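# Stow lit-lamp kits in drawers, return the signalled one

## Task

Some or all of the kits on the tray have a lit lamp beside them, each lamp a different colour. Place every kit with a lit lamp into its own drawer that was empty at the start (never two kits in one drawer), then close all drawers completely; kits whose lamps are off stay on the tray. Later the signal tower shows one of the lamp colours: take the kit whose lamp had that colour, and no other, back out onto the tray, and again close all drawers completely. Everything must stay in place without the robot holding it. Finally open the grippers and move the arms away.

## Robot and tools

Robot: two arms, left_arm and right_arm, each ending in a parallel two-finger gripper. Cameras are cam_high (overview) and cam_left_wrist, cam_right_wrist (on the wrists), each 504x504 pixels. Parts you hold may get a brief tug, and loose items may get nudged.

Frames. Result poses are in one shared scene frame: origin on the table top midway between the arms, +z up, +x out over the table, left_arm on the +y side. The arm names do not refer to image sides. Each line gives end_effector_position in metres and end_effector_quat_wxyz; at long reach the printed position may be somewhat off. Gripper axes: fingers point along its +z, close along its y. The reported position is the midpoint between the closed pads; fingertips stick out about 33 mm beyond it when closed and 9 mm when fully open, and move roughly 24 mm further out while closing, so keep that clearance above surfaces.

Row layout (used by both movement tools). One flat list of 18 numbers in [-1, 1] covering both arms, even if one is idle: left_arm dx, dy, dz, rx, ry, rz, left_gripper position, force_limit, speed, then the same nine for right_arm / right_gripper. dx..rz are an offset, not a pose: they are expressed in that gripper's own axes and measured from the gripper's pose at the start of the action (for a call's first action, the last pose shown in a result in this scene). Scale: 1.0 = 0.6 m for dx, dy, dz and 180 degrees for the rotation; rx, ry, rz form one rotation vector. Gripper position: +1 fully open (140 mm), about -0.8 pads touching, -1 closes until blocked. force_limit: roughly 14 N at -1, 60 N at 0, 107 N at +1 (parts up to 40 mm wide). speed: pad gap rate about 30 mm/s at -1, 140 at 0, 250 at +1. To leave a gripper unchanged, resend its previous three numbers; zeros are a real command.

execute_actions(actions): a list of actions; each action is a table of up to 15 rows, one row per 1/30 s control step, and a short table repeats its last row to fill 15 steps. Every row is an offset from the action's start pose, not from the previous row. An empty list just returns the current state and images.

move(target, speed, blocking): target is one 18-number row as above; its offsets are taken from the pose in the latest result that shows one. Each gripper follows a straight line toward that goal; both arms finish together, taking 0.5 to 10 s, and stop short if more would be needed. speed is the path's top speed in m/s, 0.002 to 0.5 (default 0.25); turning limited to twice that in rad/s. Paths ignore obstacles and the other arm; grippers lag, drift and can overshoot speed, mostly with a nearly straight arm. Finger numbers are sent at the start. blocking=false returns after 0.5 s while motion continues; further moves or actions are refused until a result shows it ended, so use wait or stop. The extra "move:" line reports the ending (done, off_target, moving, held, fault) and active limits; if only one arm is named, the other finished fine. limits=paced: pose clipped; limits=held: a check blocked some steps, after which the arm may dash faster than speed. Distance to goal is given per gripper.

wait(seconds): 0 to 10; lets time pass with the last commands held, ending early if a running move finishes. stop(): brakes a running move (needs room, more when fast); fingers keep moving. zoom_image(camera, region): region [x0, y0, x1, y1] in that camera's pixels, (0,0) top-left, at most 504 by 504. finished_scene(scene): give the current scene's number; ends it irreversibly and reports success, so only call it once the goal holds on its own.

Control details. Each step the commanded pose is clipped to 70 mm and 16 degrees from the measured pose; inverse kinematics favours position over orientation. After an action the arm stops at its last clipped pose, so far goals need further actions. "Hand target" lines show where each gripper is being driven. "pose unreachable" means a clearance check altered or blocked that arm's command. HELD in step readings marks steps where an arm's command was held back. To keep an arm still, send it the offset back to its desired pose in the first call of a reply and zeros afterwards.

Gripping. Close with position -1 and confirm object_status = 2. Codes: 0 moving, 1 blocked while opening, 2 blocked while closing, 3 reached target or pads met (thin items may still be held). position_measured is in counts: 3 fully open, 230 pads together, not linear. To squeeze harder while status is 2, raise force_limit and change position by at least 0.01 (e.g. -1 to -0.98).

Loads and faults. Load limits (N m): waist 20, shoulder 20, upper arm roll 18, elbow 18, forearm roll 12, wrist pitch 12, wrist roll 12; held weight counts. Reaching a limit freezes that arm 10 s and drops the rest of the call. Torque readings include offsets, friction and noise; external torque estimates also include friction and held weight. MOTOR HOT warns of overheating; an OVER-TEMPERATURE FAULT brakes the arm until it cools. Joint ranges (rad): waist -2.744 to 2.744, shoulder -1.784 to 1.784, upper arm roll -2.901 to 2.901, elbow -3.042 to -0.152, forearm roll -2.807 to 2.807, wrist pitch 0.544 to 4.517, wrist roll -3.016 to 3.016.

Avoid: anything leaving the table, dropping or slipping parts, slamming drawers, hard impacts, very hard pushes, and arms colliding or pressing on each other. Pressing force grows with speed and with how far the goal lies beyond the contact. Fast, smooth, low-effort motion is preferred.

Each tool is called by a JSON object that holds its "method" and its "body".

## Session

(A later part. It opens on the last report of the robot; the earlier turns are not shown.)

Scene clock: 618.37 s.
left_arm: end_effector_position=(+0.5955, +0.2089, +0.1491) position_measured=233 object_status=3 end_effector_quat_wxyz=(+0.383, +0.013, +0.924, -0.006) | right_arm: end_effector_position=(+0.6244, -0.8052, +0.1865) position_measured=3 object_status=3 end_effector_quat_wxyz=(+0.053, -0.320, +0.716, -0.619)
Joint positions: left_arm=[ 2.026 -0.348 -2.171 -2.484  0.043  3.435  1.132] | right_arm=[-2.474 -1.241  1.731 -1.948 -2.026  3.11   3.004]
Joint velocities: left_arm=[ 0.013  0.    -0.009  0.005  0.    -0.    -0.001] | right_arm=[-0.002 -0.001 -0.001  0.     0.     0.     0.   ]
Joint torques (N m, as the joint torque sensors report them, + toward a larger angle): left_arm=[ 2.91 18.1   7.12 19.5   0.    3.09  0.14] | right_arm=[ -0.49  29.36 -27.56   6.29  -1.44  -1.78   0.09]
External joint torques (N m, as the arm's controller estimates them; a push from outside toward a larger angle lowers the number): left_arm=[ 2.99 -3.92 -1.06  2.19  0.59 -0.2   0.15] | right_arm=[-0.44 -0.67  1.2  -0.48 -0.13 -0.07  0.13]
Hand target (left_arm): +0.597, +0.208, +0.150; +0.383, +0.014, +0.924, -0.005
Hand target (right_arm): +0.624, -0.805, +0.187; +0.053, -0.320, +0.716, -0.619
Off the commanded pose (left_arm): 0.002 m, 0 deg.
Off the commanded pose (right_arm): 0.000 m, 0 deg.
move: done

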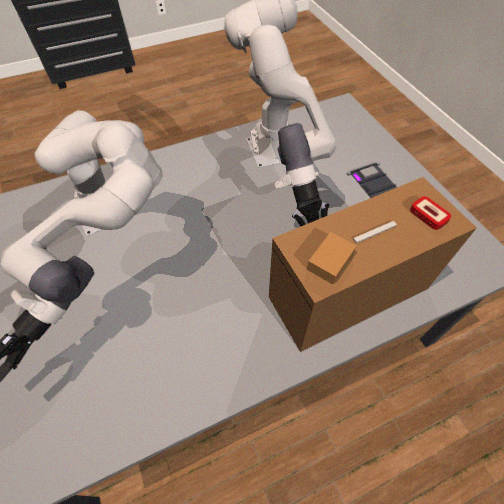

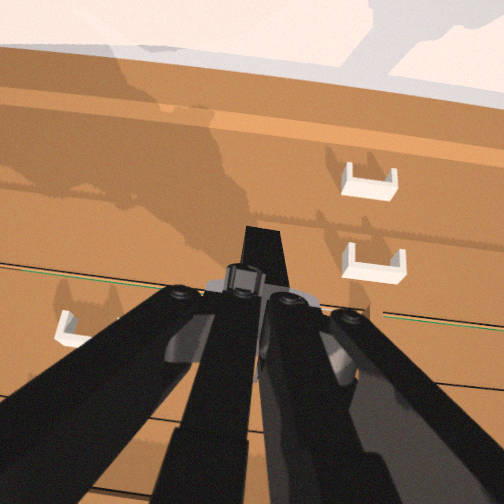

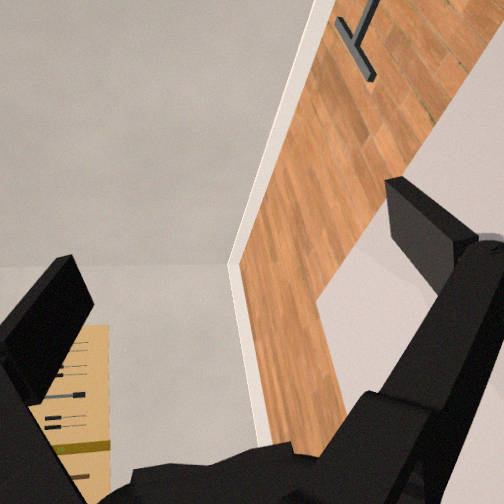

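{"method": "move", "body": {"target": [-0.014,0,0.014,0,0,0,-1,0,0,0,0,0,0,0,0,1,0,0], "speed": 0.012}}

{"method": "move", "body": {"target": [0.07,0,-0.07,0,0,0,-1,0,0,0,0,0,0,0,0,1,0,0], "speed": 0.06}}

Scene clock: 621.03 s.
left_arm: end_effector_position=(+0.6041, +0.2089, +0.1490) position_measured=233 object_status=3 end_effector_quat_wxyz=(+0.383, +0.011, +0.924, -0.008) | right_arm: end_effector_position=(+0.6244, -0.8052, +0.1865) position_measured=3 object_status=3 end_effector_quat_wxyz=(+0.053, -0.320, +0.716, -0.619)
Joint positions: left_arm=[ 2.09  -0.352 -2.225 -2.457  0.048  3.428  1.132] | right_arm=[-2.474 -1.241  1.731 -1.948 -2.026  3.11   3.004]
Joint velocities: left_arm=[ 0.006 -0.    -0.006  0.002 -0.001 -0.     0.001] | right_arm=[ 0.001 -0.001 -0.001 -0.    -0.001 -0.    -0.001]
Joint torques (N m, as the joint torque sensors report them, + toward a larger angle): left_arm=[ 3.87 17.55  6.54 22.68  0.31  2.54  0.06] | right_arm=[ -0.4   29.27 -27.4    6.48  -1.49  -1.78   0.06]
External joint torques (N m, as the arm's controller estimates them; a push from outside toward a larger angle lowers the number): left_arm=[ 3.88 -6.04 -1.54  5.25  0.88 -0.74  0.08] | right_arm=[-0.56 -0.78  1.28 -0.4  -0.19 -0.07  0.1 ]
Hand target (left_arm): +0.607, +0.209, +0.150; +0.383, +0.013, +0.924, -0.006
Hand target (right_arm): +0.624, -0.805, +0.187; +0.053, -0.320, +0.716, -0.619
Off the commanded pose (left_arm): 0.003 m, 0 deg.
Off the commanded pose (right_arm): 0.000 m, 0 deg.
move: done

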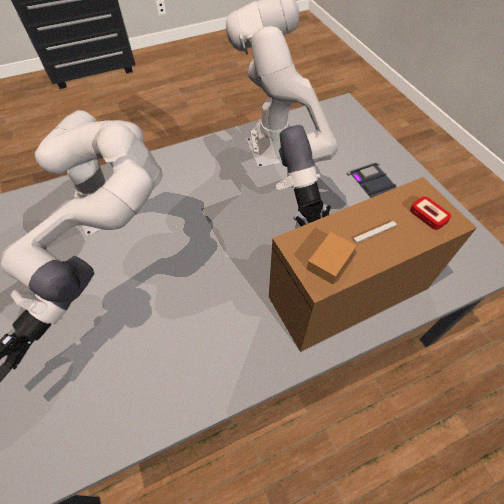

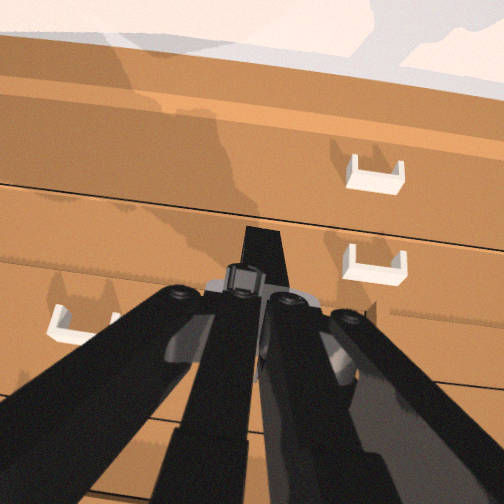

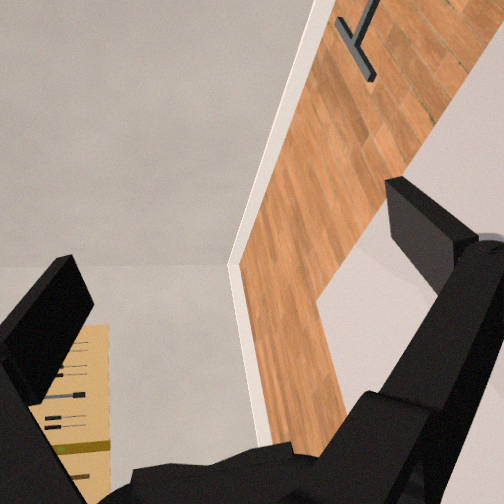

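Scene clock: 622.43 s.
left_arm: end_effector_position=(+0.5446, +0.2084, +0.1465) position_measured=233 object_status=3 end_effector_quat_wxyz=(+0.380, +0.010, +0.925, -0.010) | right_arm: end_effector_position=(+0.6244, -0.8052, +0.1865) position_measured=3 object_status=3 end_effector_quat_wxyz=(+0.053, -0.320, +0.716, -0.619)
Joint positions: left_arm=[ 1.715 -0.304 -1.929 -2.64  -0.051  3.479  1.174] | right_arm=[-2.474 -1.241  1.731 -1.948 -2.026  3.11   3.004]
Joint velocities: left_arm=[-0.016 -0.003  0.022 -0.001 -0.    -0.001 -0.   ] | right_arm=[ 0.001 -0.    -0.    -0.001 -0.001  0.    -0.   ]
Joint torques (N m, as the joint torque sensors report them, + toward a larger angle): left_arm=[-1.75 11.08  8.53 14.53 -1.06  3.58  0.27] | right_arm=[ -0.62  29.41 -27.49   6.09  -1.45  -1.81   0.07]
External joint torques (N m, as the arm's controller estimates them; a push from outside toward a larger angle lowers the number): left_arm=[-1.72 -2.41  1.05 -1.76 -0.56  0.25  0.29] | right_arm=[-0.7  -0.62  1.21 -0.76 -0.15 -0.1   0.11]
Hand target (left_arm): +0.544, +0.209, +0.146; +0.381, +0.011, +0.925, -0.009
Hand target (right_arm): +0.624, -0.805, +0.187; +0.053, -0.320, +0.716, -0.619
Off the commanded pose (left_arm): 0.003 m, 0 deg.
Off the commanded pose (right_arm): 0.000 m, 0 deg.
move: done

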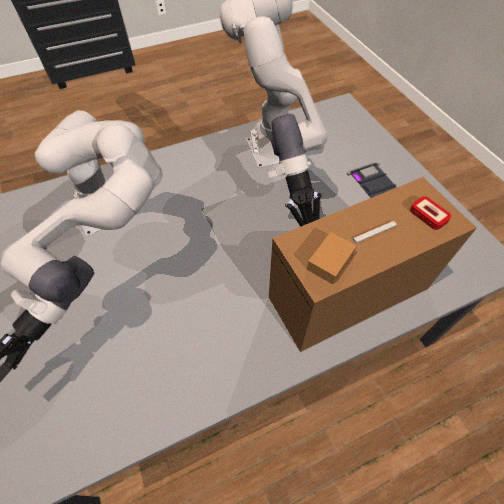

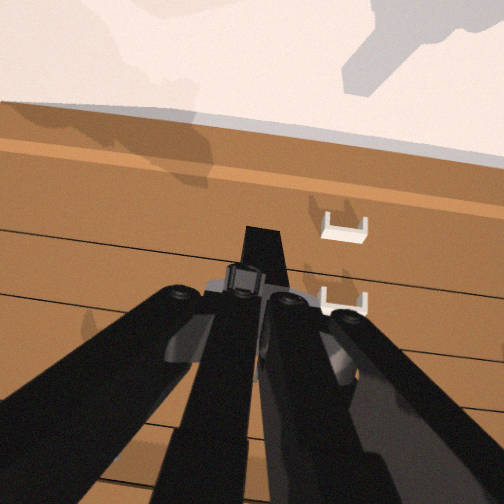

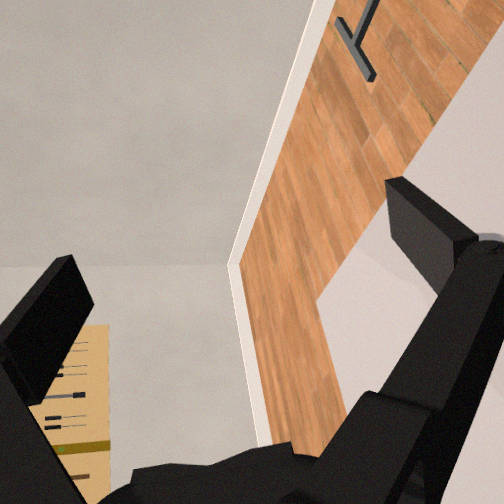

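{"method": "move", "body": {"target": [-0.07,-0.115,-0.21,0,0.25,0,-0.6,0,0,0,0,0,0,0,0,1,0,0], "speed": 0.15}}

{"method": "move", "body": {"target": [0,0,0,0,0,-0.5,-0.6,0,0,0,0,0,0,0,0,1,0,0]}}

{"method": "move", "body": {"target": [0,-0.04,0.06,0.43,0,0,-0.6,0,0,0,0,0,0,0,0,1,0,0], "speed": 0.2}}

Scene clock: 628.67 s.
left_arm: end_effector_position=(+0.4853, +0.1509, +0.2672) position_measured=205 object_status=3 end_effector_quat_wxyz=(+0.002, +0.010, +1.000, +0.001) | right_arm: end_effector_position=(+0.6244, -0.8052, +0.1865) position_measured=3 object_status=3 end_effector_quat_wxyz=(+0.053, -0.320, +0.716, -0.619)
Joint positions: left_arm=[ 0.89   0.186 -1.211 -1.853  0.188  1.916  1.078] | right_arm=[-2.474 -1.241  1.731 -1.948 -2.026  3.11   3.004]
Joint velocities: left_arm=[-0.011 -0.001  0.012  0.001 -0.001 -0.011 -0.025] | right_arm=[-0.001  0.001  0.     0.    -0.    -0.    -0.001]
Joint torques (N m, as the joint torque sensors report them, + toward a larger angle): left_arm=[ -0.98 -17.19  -4.91  25.48   1.6    1.98  -0.01] | right_arm=[ -0.34  29.2  -27.52   6.28  -1.43  -1.8    0.06]
External joint torques (N m, as the arm's controller estimates them; a push from outside toward a larger angle lowers the number): left_arm=[-0.99  1.12  0.6   1.49  0.84 -0.46 -0.01] | right_arm=[-0.39 -0.87  1.26 -0.61 -0.13 -0.07  0.1 ]
Hand target (left_arm): +0.485, +0.152, +0.267; +0.001, +0.005, +1.000, +0.002
Hand target (right_arm): +0.624, -0.805, +0.187; +0.053, -0.320, +0.716, -0.619
Off the commanded pose (left_arm): 0.009 m, 1 deg.
Off the commanded pose (right_arm): 0.000 m, 0 deg.
move: off_target (left_arm)

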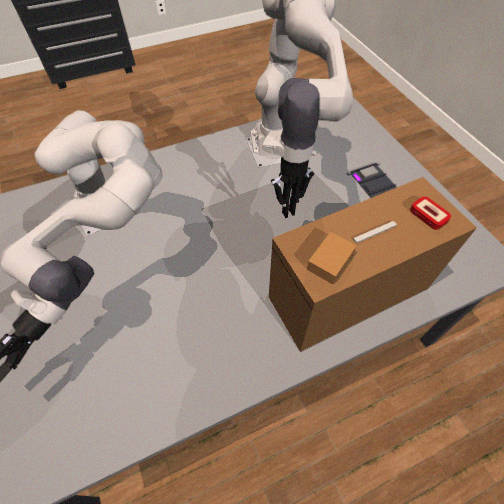

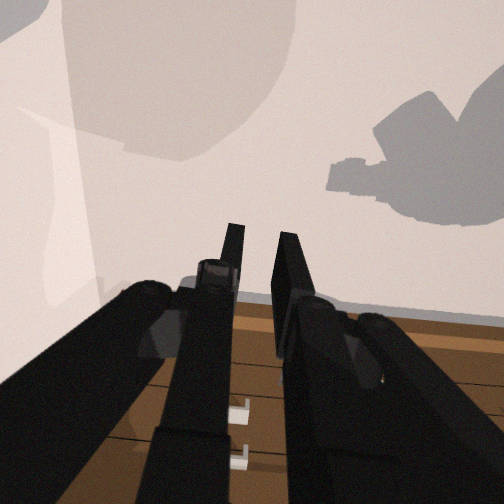

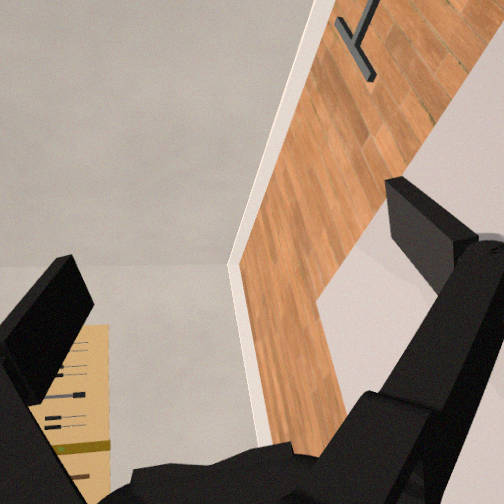

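Scene clock: 632.80 s.
left_arm: end_effector_position=(+0.4845, +0.1499, +0.2651) position_measured=205 object_status=3 end_effector_quat_wxyz=(-0.000, +0.695, -0.719, +0.000) | right_arm: end_effector_position=(+0.6244, -0.8052, +0.1865) position_measured=3 object_status=3 end_effector_quat_wxyz=(+0.053, -0.320, +0.716, -0.619)
Joint positions: left_arm=[ 0.623  0.116 -0.91  -1.858  0.099  1.929 -0.42 ] | right_arm=[-2.474 -1.241  1.731 -1.948 -2.026  3.11   3.004]
Joint velocities: left_arm=[-0.     0.002 -0.     0.     0.003 -0.003 -0.033] | right_arm=[-0.001  0.     0.    -0.    -0.001 -0.     0.   ]
Joint torques (N m, as the joint torque sensors report them, + toward a larger angle): left_arm=[ -0.75 -22.71  -2.3   24.75   1.7    2.06  -0.1 ] | right_arm=[ -0.47  29.4  -27.49   6.16  -1.47  -1.77   0.03]
External joint torques (N m, as the arm's controller estimates them; a push from outside toward a larger angle lowers the number): left_arm=[-0.74  1.64  0.61  0.47  0.94 -0.46 -0.1 ] | right_arm=[-0.31 -0.7   1.37 -0.62 -0.15 -0.04  0.07]
Hand target (left_arm): +0.485, +0.151, +0.265; -0.001, +0.699, -0.715, -0.001
Hand target (right_arm): +0.624, -0.805, +0.187; +0.053, -0.320, +0.716, -0.619
Off the commanded pose (left_arm): 0.002 m, 1 deg.
Off the commanded pose (right_arm): 0.000 m, 0 deg.
move: done

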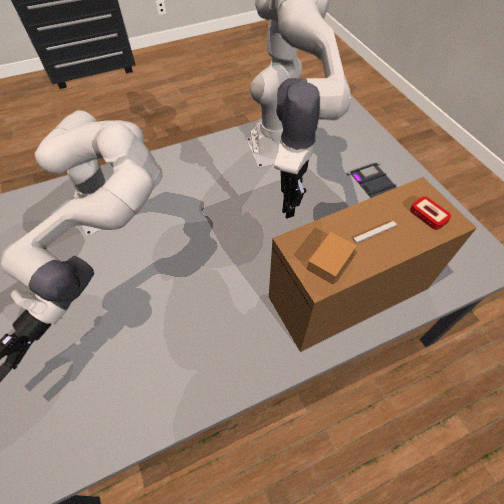

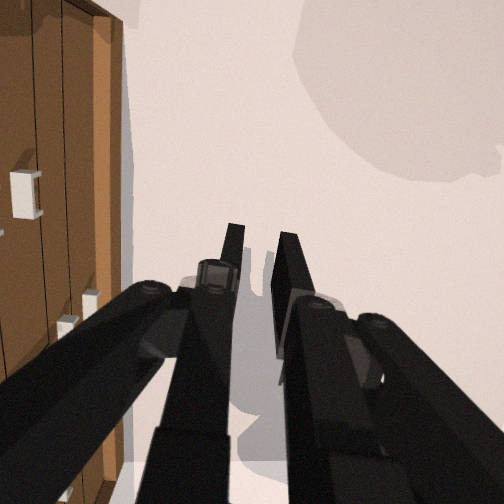

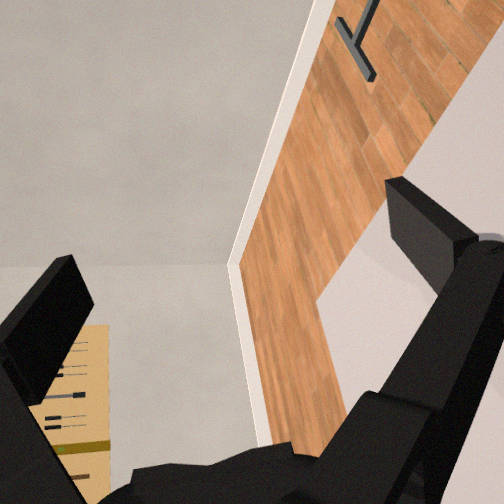

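Scene clock: 636.93 s.
left_arm: end_effector_position=(+0.5061, +0.1383, +0.2166) position_measured=205 object_status=3 end_effector_quat_wxyz=(-0.421, +0.547, -0.569, +0.447) | right_arm: end_effector_position=(+0.6244, -0.8052, +0.1865) position_measured=3 object_status=3 end_effector_quat_wxyz=(+0.053, -0.320, +0.716, -0.619)
Joint positions: left_arm=[ 1.39  -0.879 -1.997 -2.757 -0.498  4.005 -0.734] | right_arm=[-2.474 -1.241  1.731 -1.948 -2.026  3.11   3.004]
Joint velocities: left_arm=[ 0.003 -0.001 -0.003 -0.    -0.005  0.014 -0.016] | right_arm=[-0.001 -0.    -0.001  0.    -0.    -0.001 -0.   ]
Joint torques (N m, as the joint torque sensors report them, + toward a larger angle): left_arm=[ 2.26 17.81 15.95  6.15 -3.02  2.68 -0.15] | right_arm=[ -0.37  29.51 -27.64   6.3   -1.46  -1.78   0.06]
External joint torques (N m, as the arm's controller estimates them; a push from outside toward a larger angle lowers the number): left_arm=[ 2.22 -0.96 -1.28  1.27 -0.99  0.3  -0.1 ] | right_arm=[-0.34 -0.54  1.13 -0.52 -0.15 -0.06  0.1 ]
Hand target (left_arm): +0.507, +0.137, +0.219; -0.419, +0.549, -0.564, +0.452
Hand target (right_arm): +0.624, -0.805, +0.187; +0.053, -0.320, +0.716, -0.619
Off the commanded pose (left_arm): 0.017 m, 2 deg.
Off the commanded pose (right_arm): 0.000 m, 0 deg.
move: off_target (left_arm)

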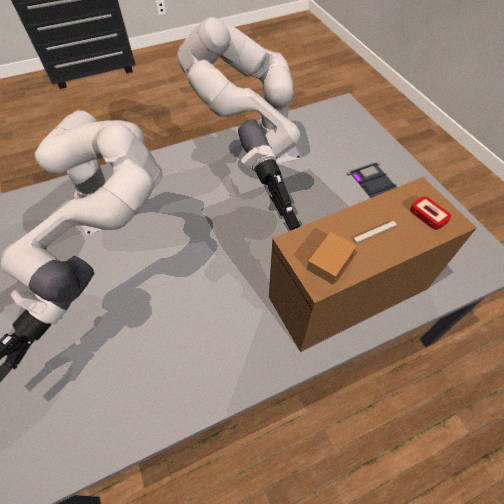

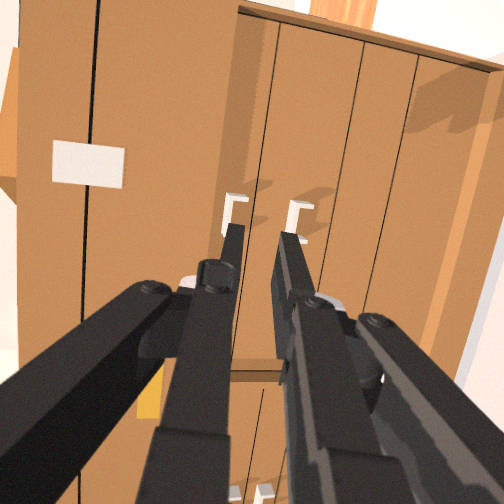

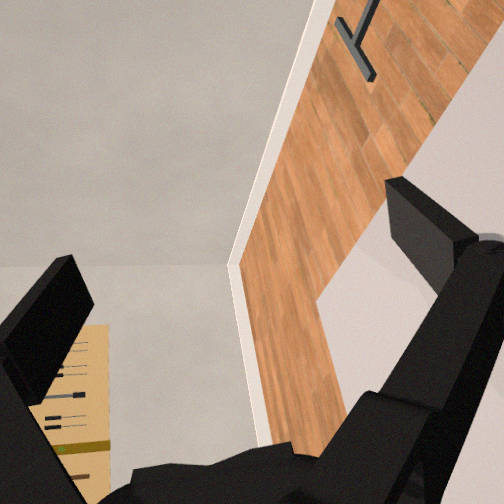

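{"method": "move", "body": {"target": [-0.003,-0.048,0.097,0.04,0,0,-0.63,0.8,-0.8,0,0,0,0,0,0,1,0,0], "speed": 0.06}}

Scene clock: 639.90 s.
left_arm: end_effector_position=(+0.5700, +0.1391, +0.2302) position_measured=209 object_status=3 end_effector_quat_wxyz=(-0.455, +0.519, -0.542, +0.479) | right_arm: end_effector_position=(+0.6244, -0.8052, +0.1865) position_measured=3 object_status=3 end_effector_quat_wxyz=(+0.053, -0.320, +0.716, -0.619)
Joint positions: left_arm=[ 1.601 -1.03  -2.058 -2.567 -0.509  4.079 -0.772] | right_arm=[-2.474 -1.241  1.731 -1.948 -2.026  3.11   3.004]
Joint velocities: left_arm=[ 0.005  0.001 -0.003  0.005 -0.004  0.011 -0.006] | right_arm=[ 0.     0.001  0.001 -0.001 -0.     0.001  0.001]
Joint torques (N m, as the joint torque sensors report them, + toward a larger angle): left_arm=[ 1.1  20.54 19.84  5.53 -3.18  2.49 -0.3 ] | right_arm=[ -0.54  29.28 -27.51   6.14  -1.46  -1.78   0.02]
External joint torques (N m, as the arm's controller estimates them; a push from outside toward a larger angle lowers the number): left_arm=[ 0.98 -3.24 -0.96  1.25 -1.01  0.44 -0.25] | right_arm=[-0.64 -0.84  1.25 -0.75 -0.16 -0.07  0.06]
Hand target (left_arm): +0.570, +0.139, +0.231; -0.454, +0.520, -0.539, +0.482
Hand target (right_arm): +0.624, -0.805, +0.187; +0.053, -0.320, +0.716, -0.619
Off the commanded pose (left_arm): 0.002 m, 0 deg.
Off the commanded pose (right_arm): 0.000 m, 0 deg.
move: done

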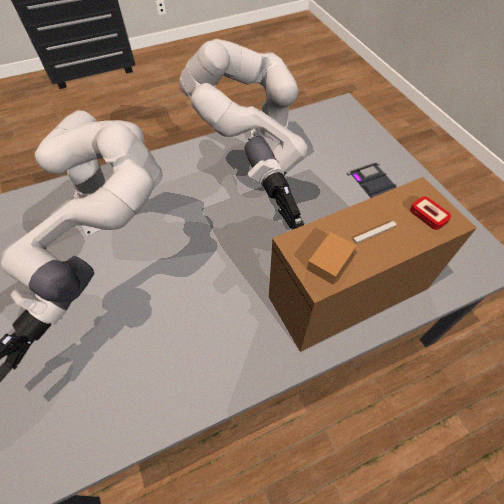

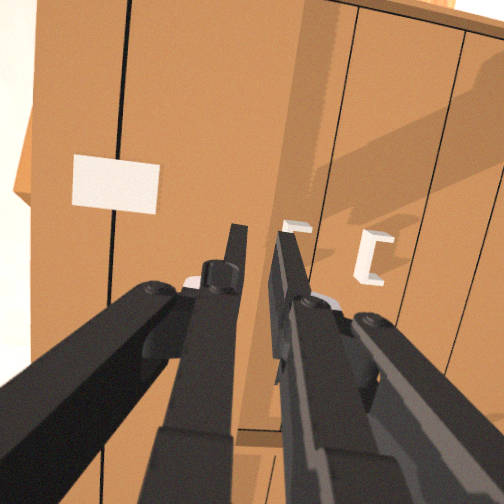

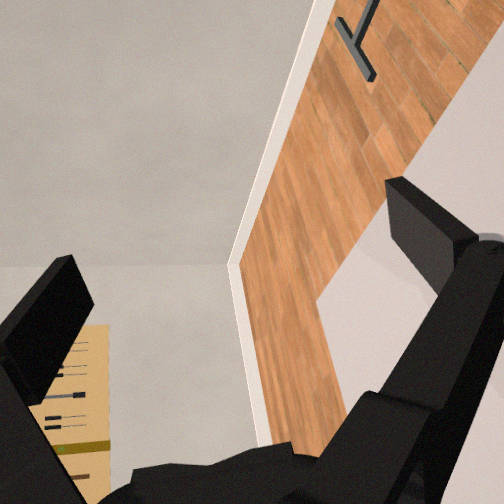

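{"method": "move", "body": {"target": [-0.004,0.025,0.0,0.02,0,0,-0.66,0.8,-0.8,0,0,0,0,0,0,1,0,0], "speed": 0.03}}

{"method": "move", "body": {"target": [0,0,0.02,0,0,0,-0.66,0.8,-0.8,0,0,0,0,0,0,1,0,0], "speed": 0.02}}

Scene clock: 643.07 s.
left_arm: end_effector_position=(+0.5684, +0.1425, +0.2126) position_measured=213 object_status=3 end_effector_quat_wxyz=(+0.471, -0.505, +0.531, -0.491) | right_arm: end_effector_position=(+0.6244, -0.8052, +0.1865) position_measured=3 object_status=3 end_effector_quat_wxyz=(+0.053, -0.320, +0.716, -0.619)
Joint positions: left_arm=[ 1.639 -1.135 -2.131 -2.531 -0.608  4.139 -0.798] | right_arm=[-2.474 -1.241  1.731 -1.948 -2.026  3.11   3.004]
Joint velocities: left_arm=[ 0.005 -0.002 -0.004  0.006 -0.02   0.016 -0.01 ] | right_arm=[-0.001 -0.001 -0.001  0.002  0.001  0.001 -0.001]
Joint torques (N m, as the joint torque sensors report them, + toward a larger angle): left_arm=[ 1.69 21.95 19.43  3.39 -3.14  2.04 -0.25] | right_arm=[ -0.49  29.56 -27.48   6.25  -1.43  -1.78   0.04]
External joint torques (N m, as the arm's controller estimates them; a push from outside toward a larger angle lowers the number): left_arm=[ 1.66 -3.34 -2.02  1.39 -0.91  0.16 -0.2 ] | right_arm=[-0.45 -0.52  1.32 -0.58 -0.12 -0.05  0.08]
Hand target (left_arm): +0.569, +0.142, +0.214; +0.471, -0.506, +0.527, -0.495
Hand target (right_arm): +0.624, -0.805, +0.187; +0.053, -0.320, +0.716, -0.619
Off the commanded pose (left_arm): 0.003 m, 1 deg.
Off the commanded pose (right_arm): 0.000 m, 0 deg.
move: done

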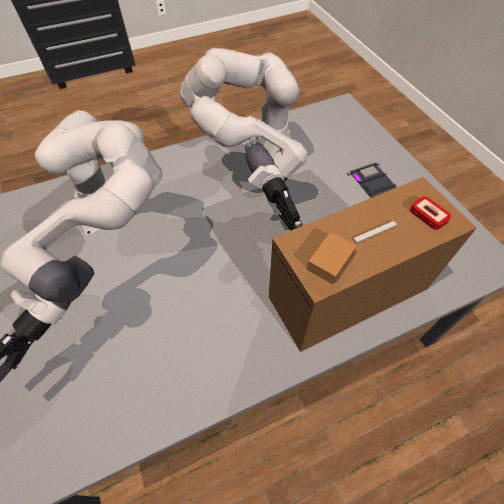

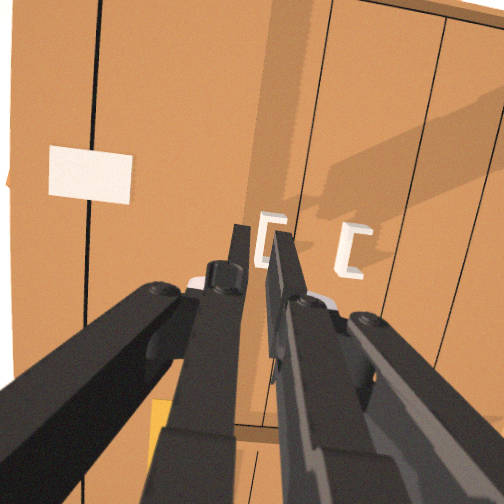

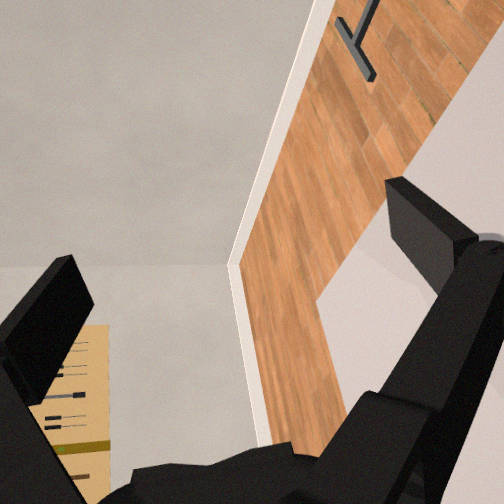

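Scene clock: 643.90 s.
left_arm: end_effector_position=(+0.5790, +0.1417, +0.2131) position_measured=213 object_status=3 end_effector_quat_wxyz=(+0.471, -0.506, +0.529, -0.493) | right_arm: end_effector_position=(+0.6244, -0.8052, +0.1865) position_measured=3 object_status=3 end_effector_quat_wxyz=(+0.053, -0.320, +0.716, -0.619)
Joint positions: left_arm=[ 1.667 -1.141 -2.131 -2.5   -0.598  4.136 -0.798] | right_arm=[-2.474 -1.241  1.731 -1.948 -2.026  3.11   3.004]
Joint velocities: left_arm=[ 0.004 -0.001 -0.001  0.005  0.003 -0.002  0.   ] | right_arm=[-0.     0.001  0.001 -0.001 -0.001  0.     0.003]
Joint torques (N m, as the joint torque sensors report them, + toward a larger angle): left_arm=[ 1.85 22.32 22.63  3.31 -1.26  1.29  0.13] | right_arm=[ -0.4   29.37 -27.62   6.24  -1.42  -1.79   0.08]
External joint torques (N m, as the arm's controller estimates them; a push from outside toward a larger angle lowers the number): left_arm=[ 1.87 -3.46  0.98  1.02  0.95 -0.59  0.18] | right_arm=[-0.52 -0.68  1.06 -0.6  -0.12 -0.09  0.12]
Hand target (left_arm): +0.580, +0.142, +0.212; +0.471, -0.505, +0.531, -0.491
Hand target (right_arm): +0.624, -0.805, +0.187; +0.053, -0.320, +0.716, -0.619
Off the commanded pose (left_arm): 0.002 m, 0 deg.
Off the commanded pose (right_arm): 0.000 m, 0 deg.
move: done

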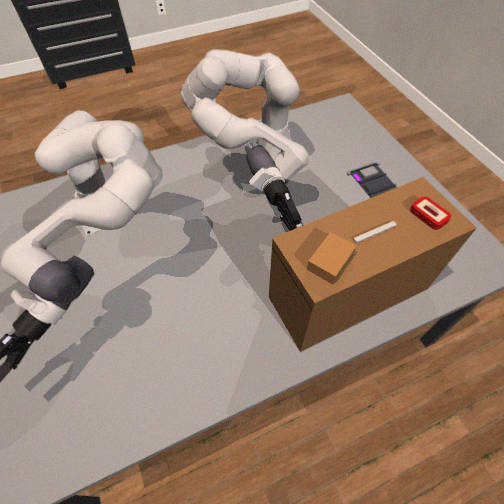

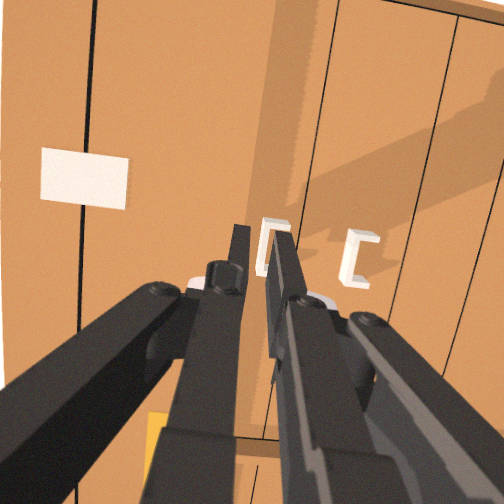

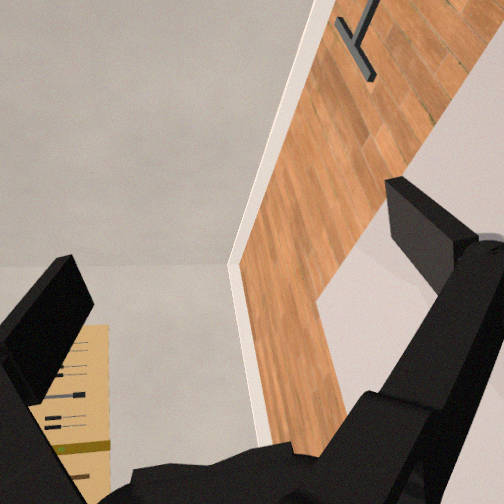

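{"method": "move", "body": {"target": [0,0.006,0.005,0,0,0,-0.66,0.8,-0.8,0,0,0,0,0,0,1,0,0], "speed": 0.02}}

{"method": "move", "body": {"target": [0,0,0.024,0,0,0,-0.66,0.8,-0.8,0,0,0,0,0,0,1,0,0], "speed": 0.012}}

Scene clock: 647.43 s.
left_arm: end_effector_position=(+0.5812, +0.1413, +0.2095) position_measured=213 object_status=3 end_effector_quat_wxyz=(+0.471, -0.505, +0.531, -0.492) | right_arm: end_effector_position=(+0.6244, -0.8052, +0.1865) position_measured=3 object_status=3 end_effector_quat_wxyz=(+0.053, -0.320, +0.716, -0.619)
Joint positions: left_arm=[ 1.676 -1.15  -2.136 -2.49  -0.598  4.135 -0.798] | right_arm=[-2.474 -1.241  1.731 -1.948 -2.026  3.11   3.004]
Joint velocities: left_arm=[-0.     0.001 -0.002  0.002 -0.001  0.     0.   ] | right_arm=[ 0.001  0.001 -0.001  0.    -0.    -0.001 -0.001]
Joint torques (N m, as the joint torque sensors report them, + toward a larger angle): left_arm=[ 2.44 22.41 20.86  3.11 -3.12  1.76 -0.23] | right_arm=[ -0.39  29.43 -27.52   6.25  -1.46  -1.79   0.07]
External joint torques (N m, as the arm's controller estimates them; a push from outside toward a larger angle lowers the number): left_arm=[ 2.43 -3.69 -1.03  0.88 -0.89 -0.13 -0.18] | right_arm=[-0.33 -0.66  1.3  -0.55 -0.15 -0.07  0.11]
Hand target (left_arm): +0.582, +0.142, +0.209; +0.471, -0.506, +0.529, -0.493
Hand target (right_arm): +0.624, -0.805, +0.187; +0.053, -0.320, +0.716, -0.619
Off the commanded pose (left_arm): 0.001 m, 0 deg.
Off the commanded pose (right_arm): 0.000 m, 0 deg.
move: done

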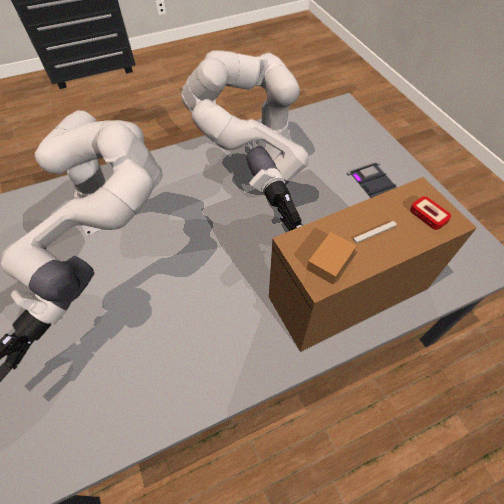

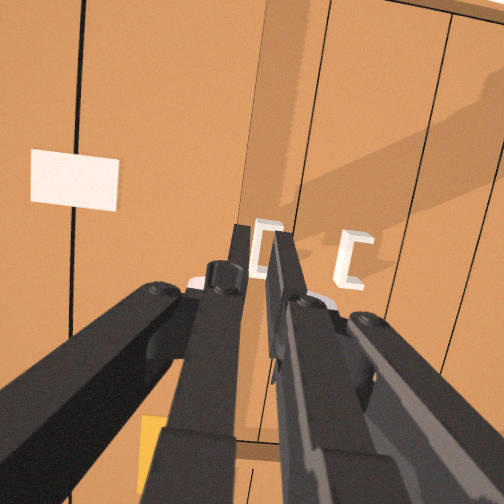

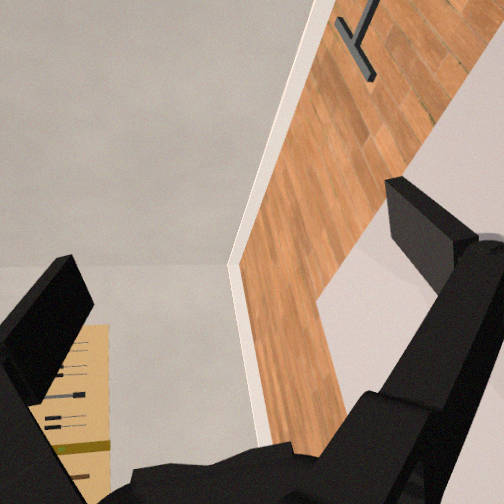

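Scene clock: 648.87 s.
left_arm: end_effector_position=(+0.5863, +0.1409, +0.2104) position_measured=213 object_status=3 end_effector_quat_wxyz=(+0.471, -0.501, +0.529, -0.497) | right_arm: end_effector_position=(+0.6244, -0.8052, +0.1865) position_measured=3 object_status=3 end_effector_quat_wxyz=(+0.053, -0.320, +0.716, -0.619)
Joint positions: left_arm=[ 1.701 -1.155 -2.143 -2.471 -0.595  4.153 -0.797] | right_arm=[-2.474 -1.241  1.731 -1.948 -2.026  3.11   3.004]
Joint velocities: left_arm=[ 0.009 -0.    -0.005  0.002 -0.     0.013  0.007] | right_arm=[-0.001  0.001 -0.001 -0.     0.     0.001  0.001]
Joint torques (N m, as the joint torque sensors report them, + toward a larger angle): left_arm=[ 8.36 24.16 26.04 14.39  0.89 -2.01  0.28] | right_arm=[ -0.45  29.46 -27.55   6.2   -1.48  -1.78   0.06]
External joint torques (N m, as the arm's controller estimates them; a push from outside toward a larger angle lowers the number): left_arm=[ 8.49 -2.4   4.15 11.98  3.08 -3.88  0.33] | right_arm=[-0.3  -0.69  1.36 -0.57 -0.16 -0.05  0.1 ]
Hand target (left_arm): +0.595, +0.141, +0.209; +0.471, -0.505, +0.530, -0.492
Hand target (right_arm): +0.624, -0.805, +0.187; +0.053, -0.320, +0.716, -0.619
Off the commanded pose (left_arm): 0.009 m, 1 deg.
Off the commanded pose (right_arm): 0.000 m, 0 deg.
move: off_target (left_arm)

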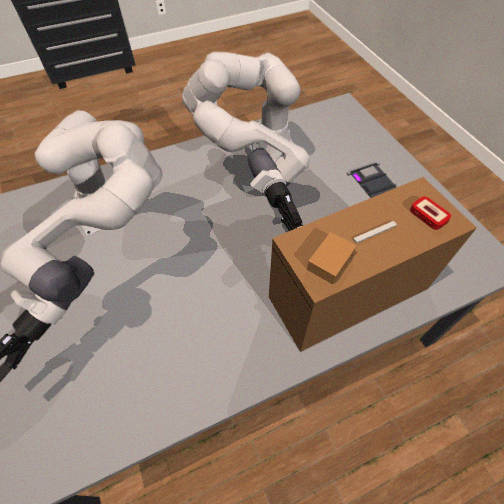

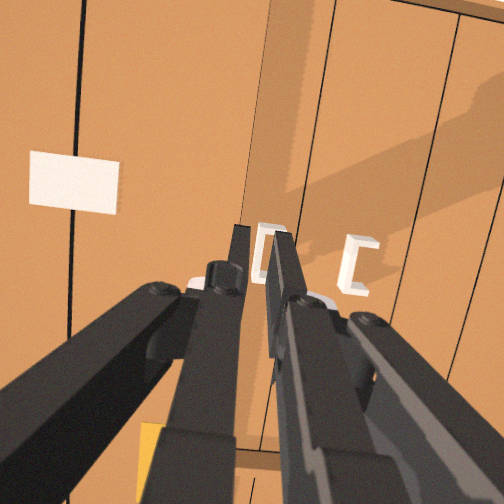

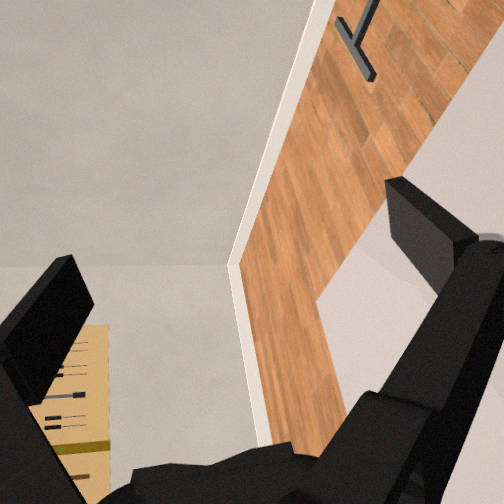

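{"method": "move", "body": {"target": [0,0.006,-0.015,0,0,0,-0.7,0.8,-0.8,0,0,0,0,0,0,1,0,0], "speed": 0.02}}

{"method": "move", "body": {"target": [0,0,0.025,0,0,0,-0.7,0.8,-0.8,0,0,0,0,0,0,1,0,0], "speed": 0.015}}

Scene clock: 659.53 s.
left_arm: end_effector_position=(+0.5786, +0.1417, +0.2062) position_measured=217 object_status=3 end_effector_quat_wxyz=(+0.472, -0.501, +0.531, -0.495) | right_arm: end_effector_position=(+0.6244, -0.8052, +0.1865) position_measured=3 object_status=3 end_effector_quat_wxyz=(+0.053, -0.320, +0.716, -0.619)
Joint positions: left_arm=[ 1.688 -1.155 -2.153 -2.489 -0.609  4.16  -0.794] | right_arm=[-2.474 -1.241  1.731 -1.948 -2.026  3.11   3.004]
Joint velocities: left_arm=[ 0.001 -0.     0.001 -0.002 -0.008  0.004 -0.002] | right_arm=[ 0.001  0.    -0.001 -0.001 -0.    -0.    -0.   ]
Joint torques (N m, as the joint torque sensors report them, + toward a larger angle): left_arm=[-1.25 24.1  19.85  0.46 -3.31  2.16 -0.07] | right_arm=[ -0.58  29.31 -27.51   6.31  -1.42  -1.82   0.05]
External joint torques (N m, as the arm's controller estimates them; a push from outside toward a larger angle lowers the number): left_arm=[-1.41 -2.14 -1.88 -1.5  -1.09  0.31 -0.02] | right_arm=[-0.7  -0.77  1.24 -0.54 -0.11 -0.1   0.09]
Hand target (left_arm): +0.577, +0.141, +0.207; +0.471, -0.501, +0.529, -0.497
Hand target (right_arm): +0.624, -0.805, +0.187; +0.053, -0.320, +0.716, -0.619
Off the commanded pose (left_arm): 0.002 m, 0 deg.
Off the commanded pose (right_arm): 0.000 m, 0 deg.
move: done

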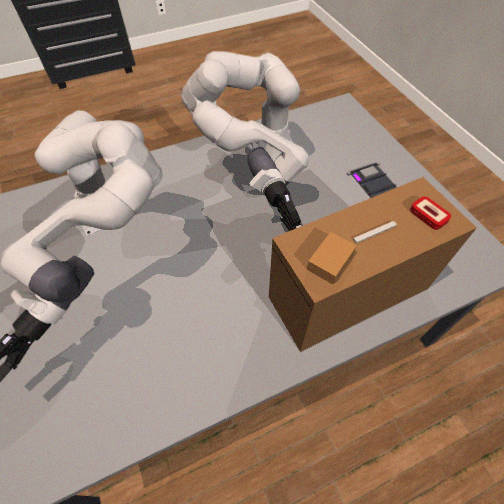

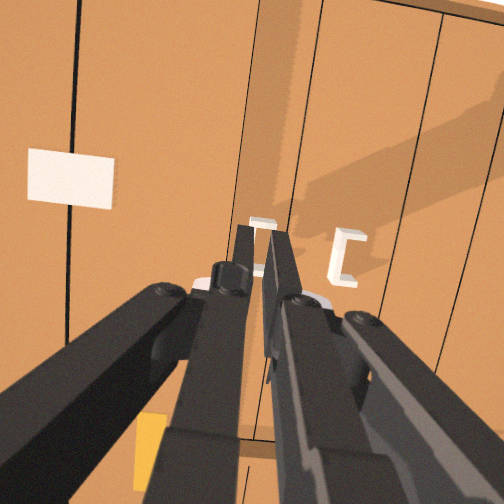

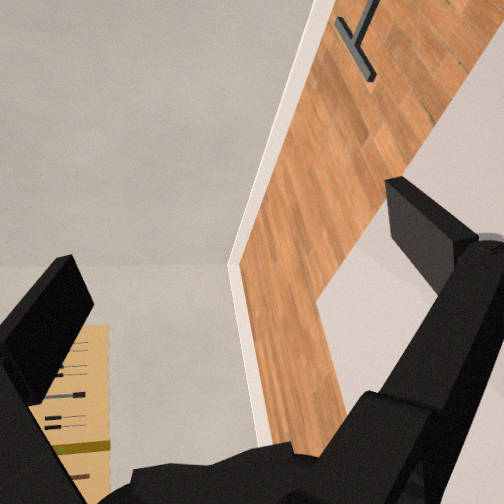

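Scene clock: 660.77 s.
left_arm: end_effector_position=(+0.5901, +0.1405, +0.2069) position_measured=217 object_status=3 end_effector_quat_wxyz=(+0.471, -0.500, +0.529, -0.498) | right_arm: end_effector_position=(+0.6244, -0.8052, +0.1865) position_measured=3 object_status=3 end_effector_quat_wxyz=(+0.053, -0.320, +0.716, -0.619)
Joint positions: left_arm=[ 1.717 -1.164 -2.153 -2.454 -0.598  4.157 -0.794] | right_arm=[-2.474 -1.241  1.731 -1.948 -2.026  3.11   3.004]
Joint velocities: left_arm=[ 0.002 -0.001 -0.001  0.001  0.003  0.001  0.001] | right_arm=[-0.    -0.     0.    -0.001 -0.    -0.    -0.001]
Joint torques (N m, as the joint torque sensors report them, + toward a larger angle): left_arm=[ 4.63 23.58 23.99  6.91 -0.52  0.66  0.18] | right_arm=[ -0.36  29.59 -27.6    6.33  -1.43  -1.8    0.03]
External joint torques (N m, as the arm's controller estimates them; a push from outside toward a larger angle lowers the number): left_arm=[ 4.71 -3.36  2.05  4.54  1.65 -1.21  0.23] | right_arm=[-0.35 -0.42  1.1  -0.46 -0.12 -0.09  0.07]
Hand target (left_arm): +0.594, +0.141, +0.206; +0.472, -0.500, +0.531, -0.495
Hand target (right_arm): +0.624, -0.805, +0.187; +0.053, -0.320, +0.716, -0.619
Off the commanded pose (left_arm): 0.004 m, 0 deg.
Off the commanded pose (right_arm): 0.000 m, 0 deg.
move: off_target (left_arm)

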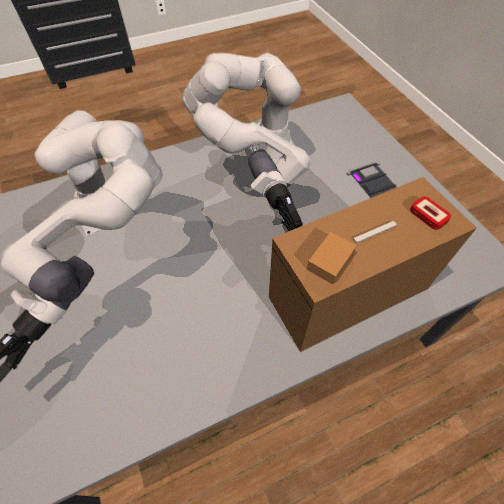

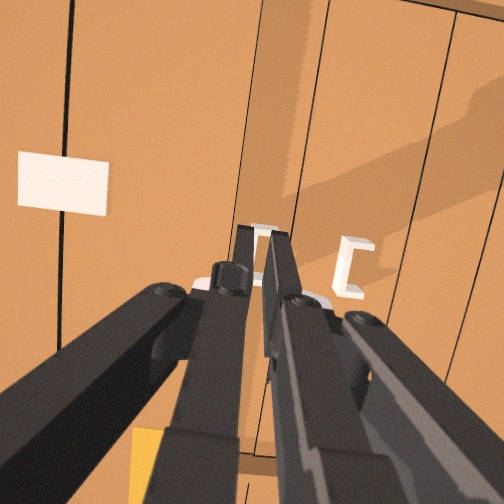

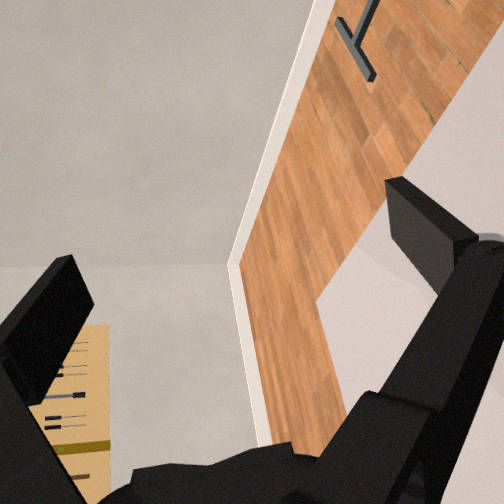

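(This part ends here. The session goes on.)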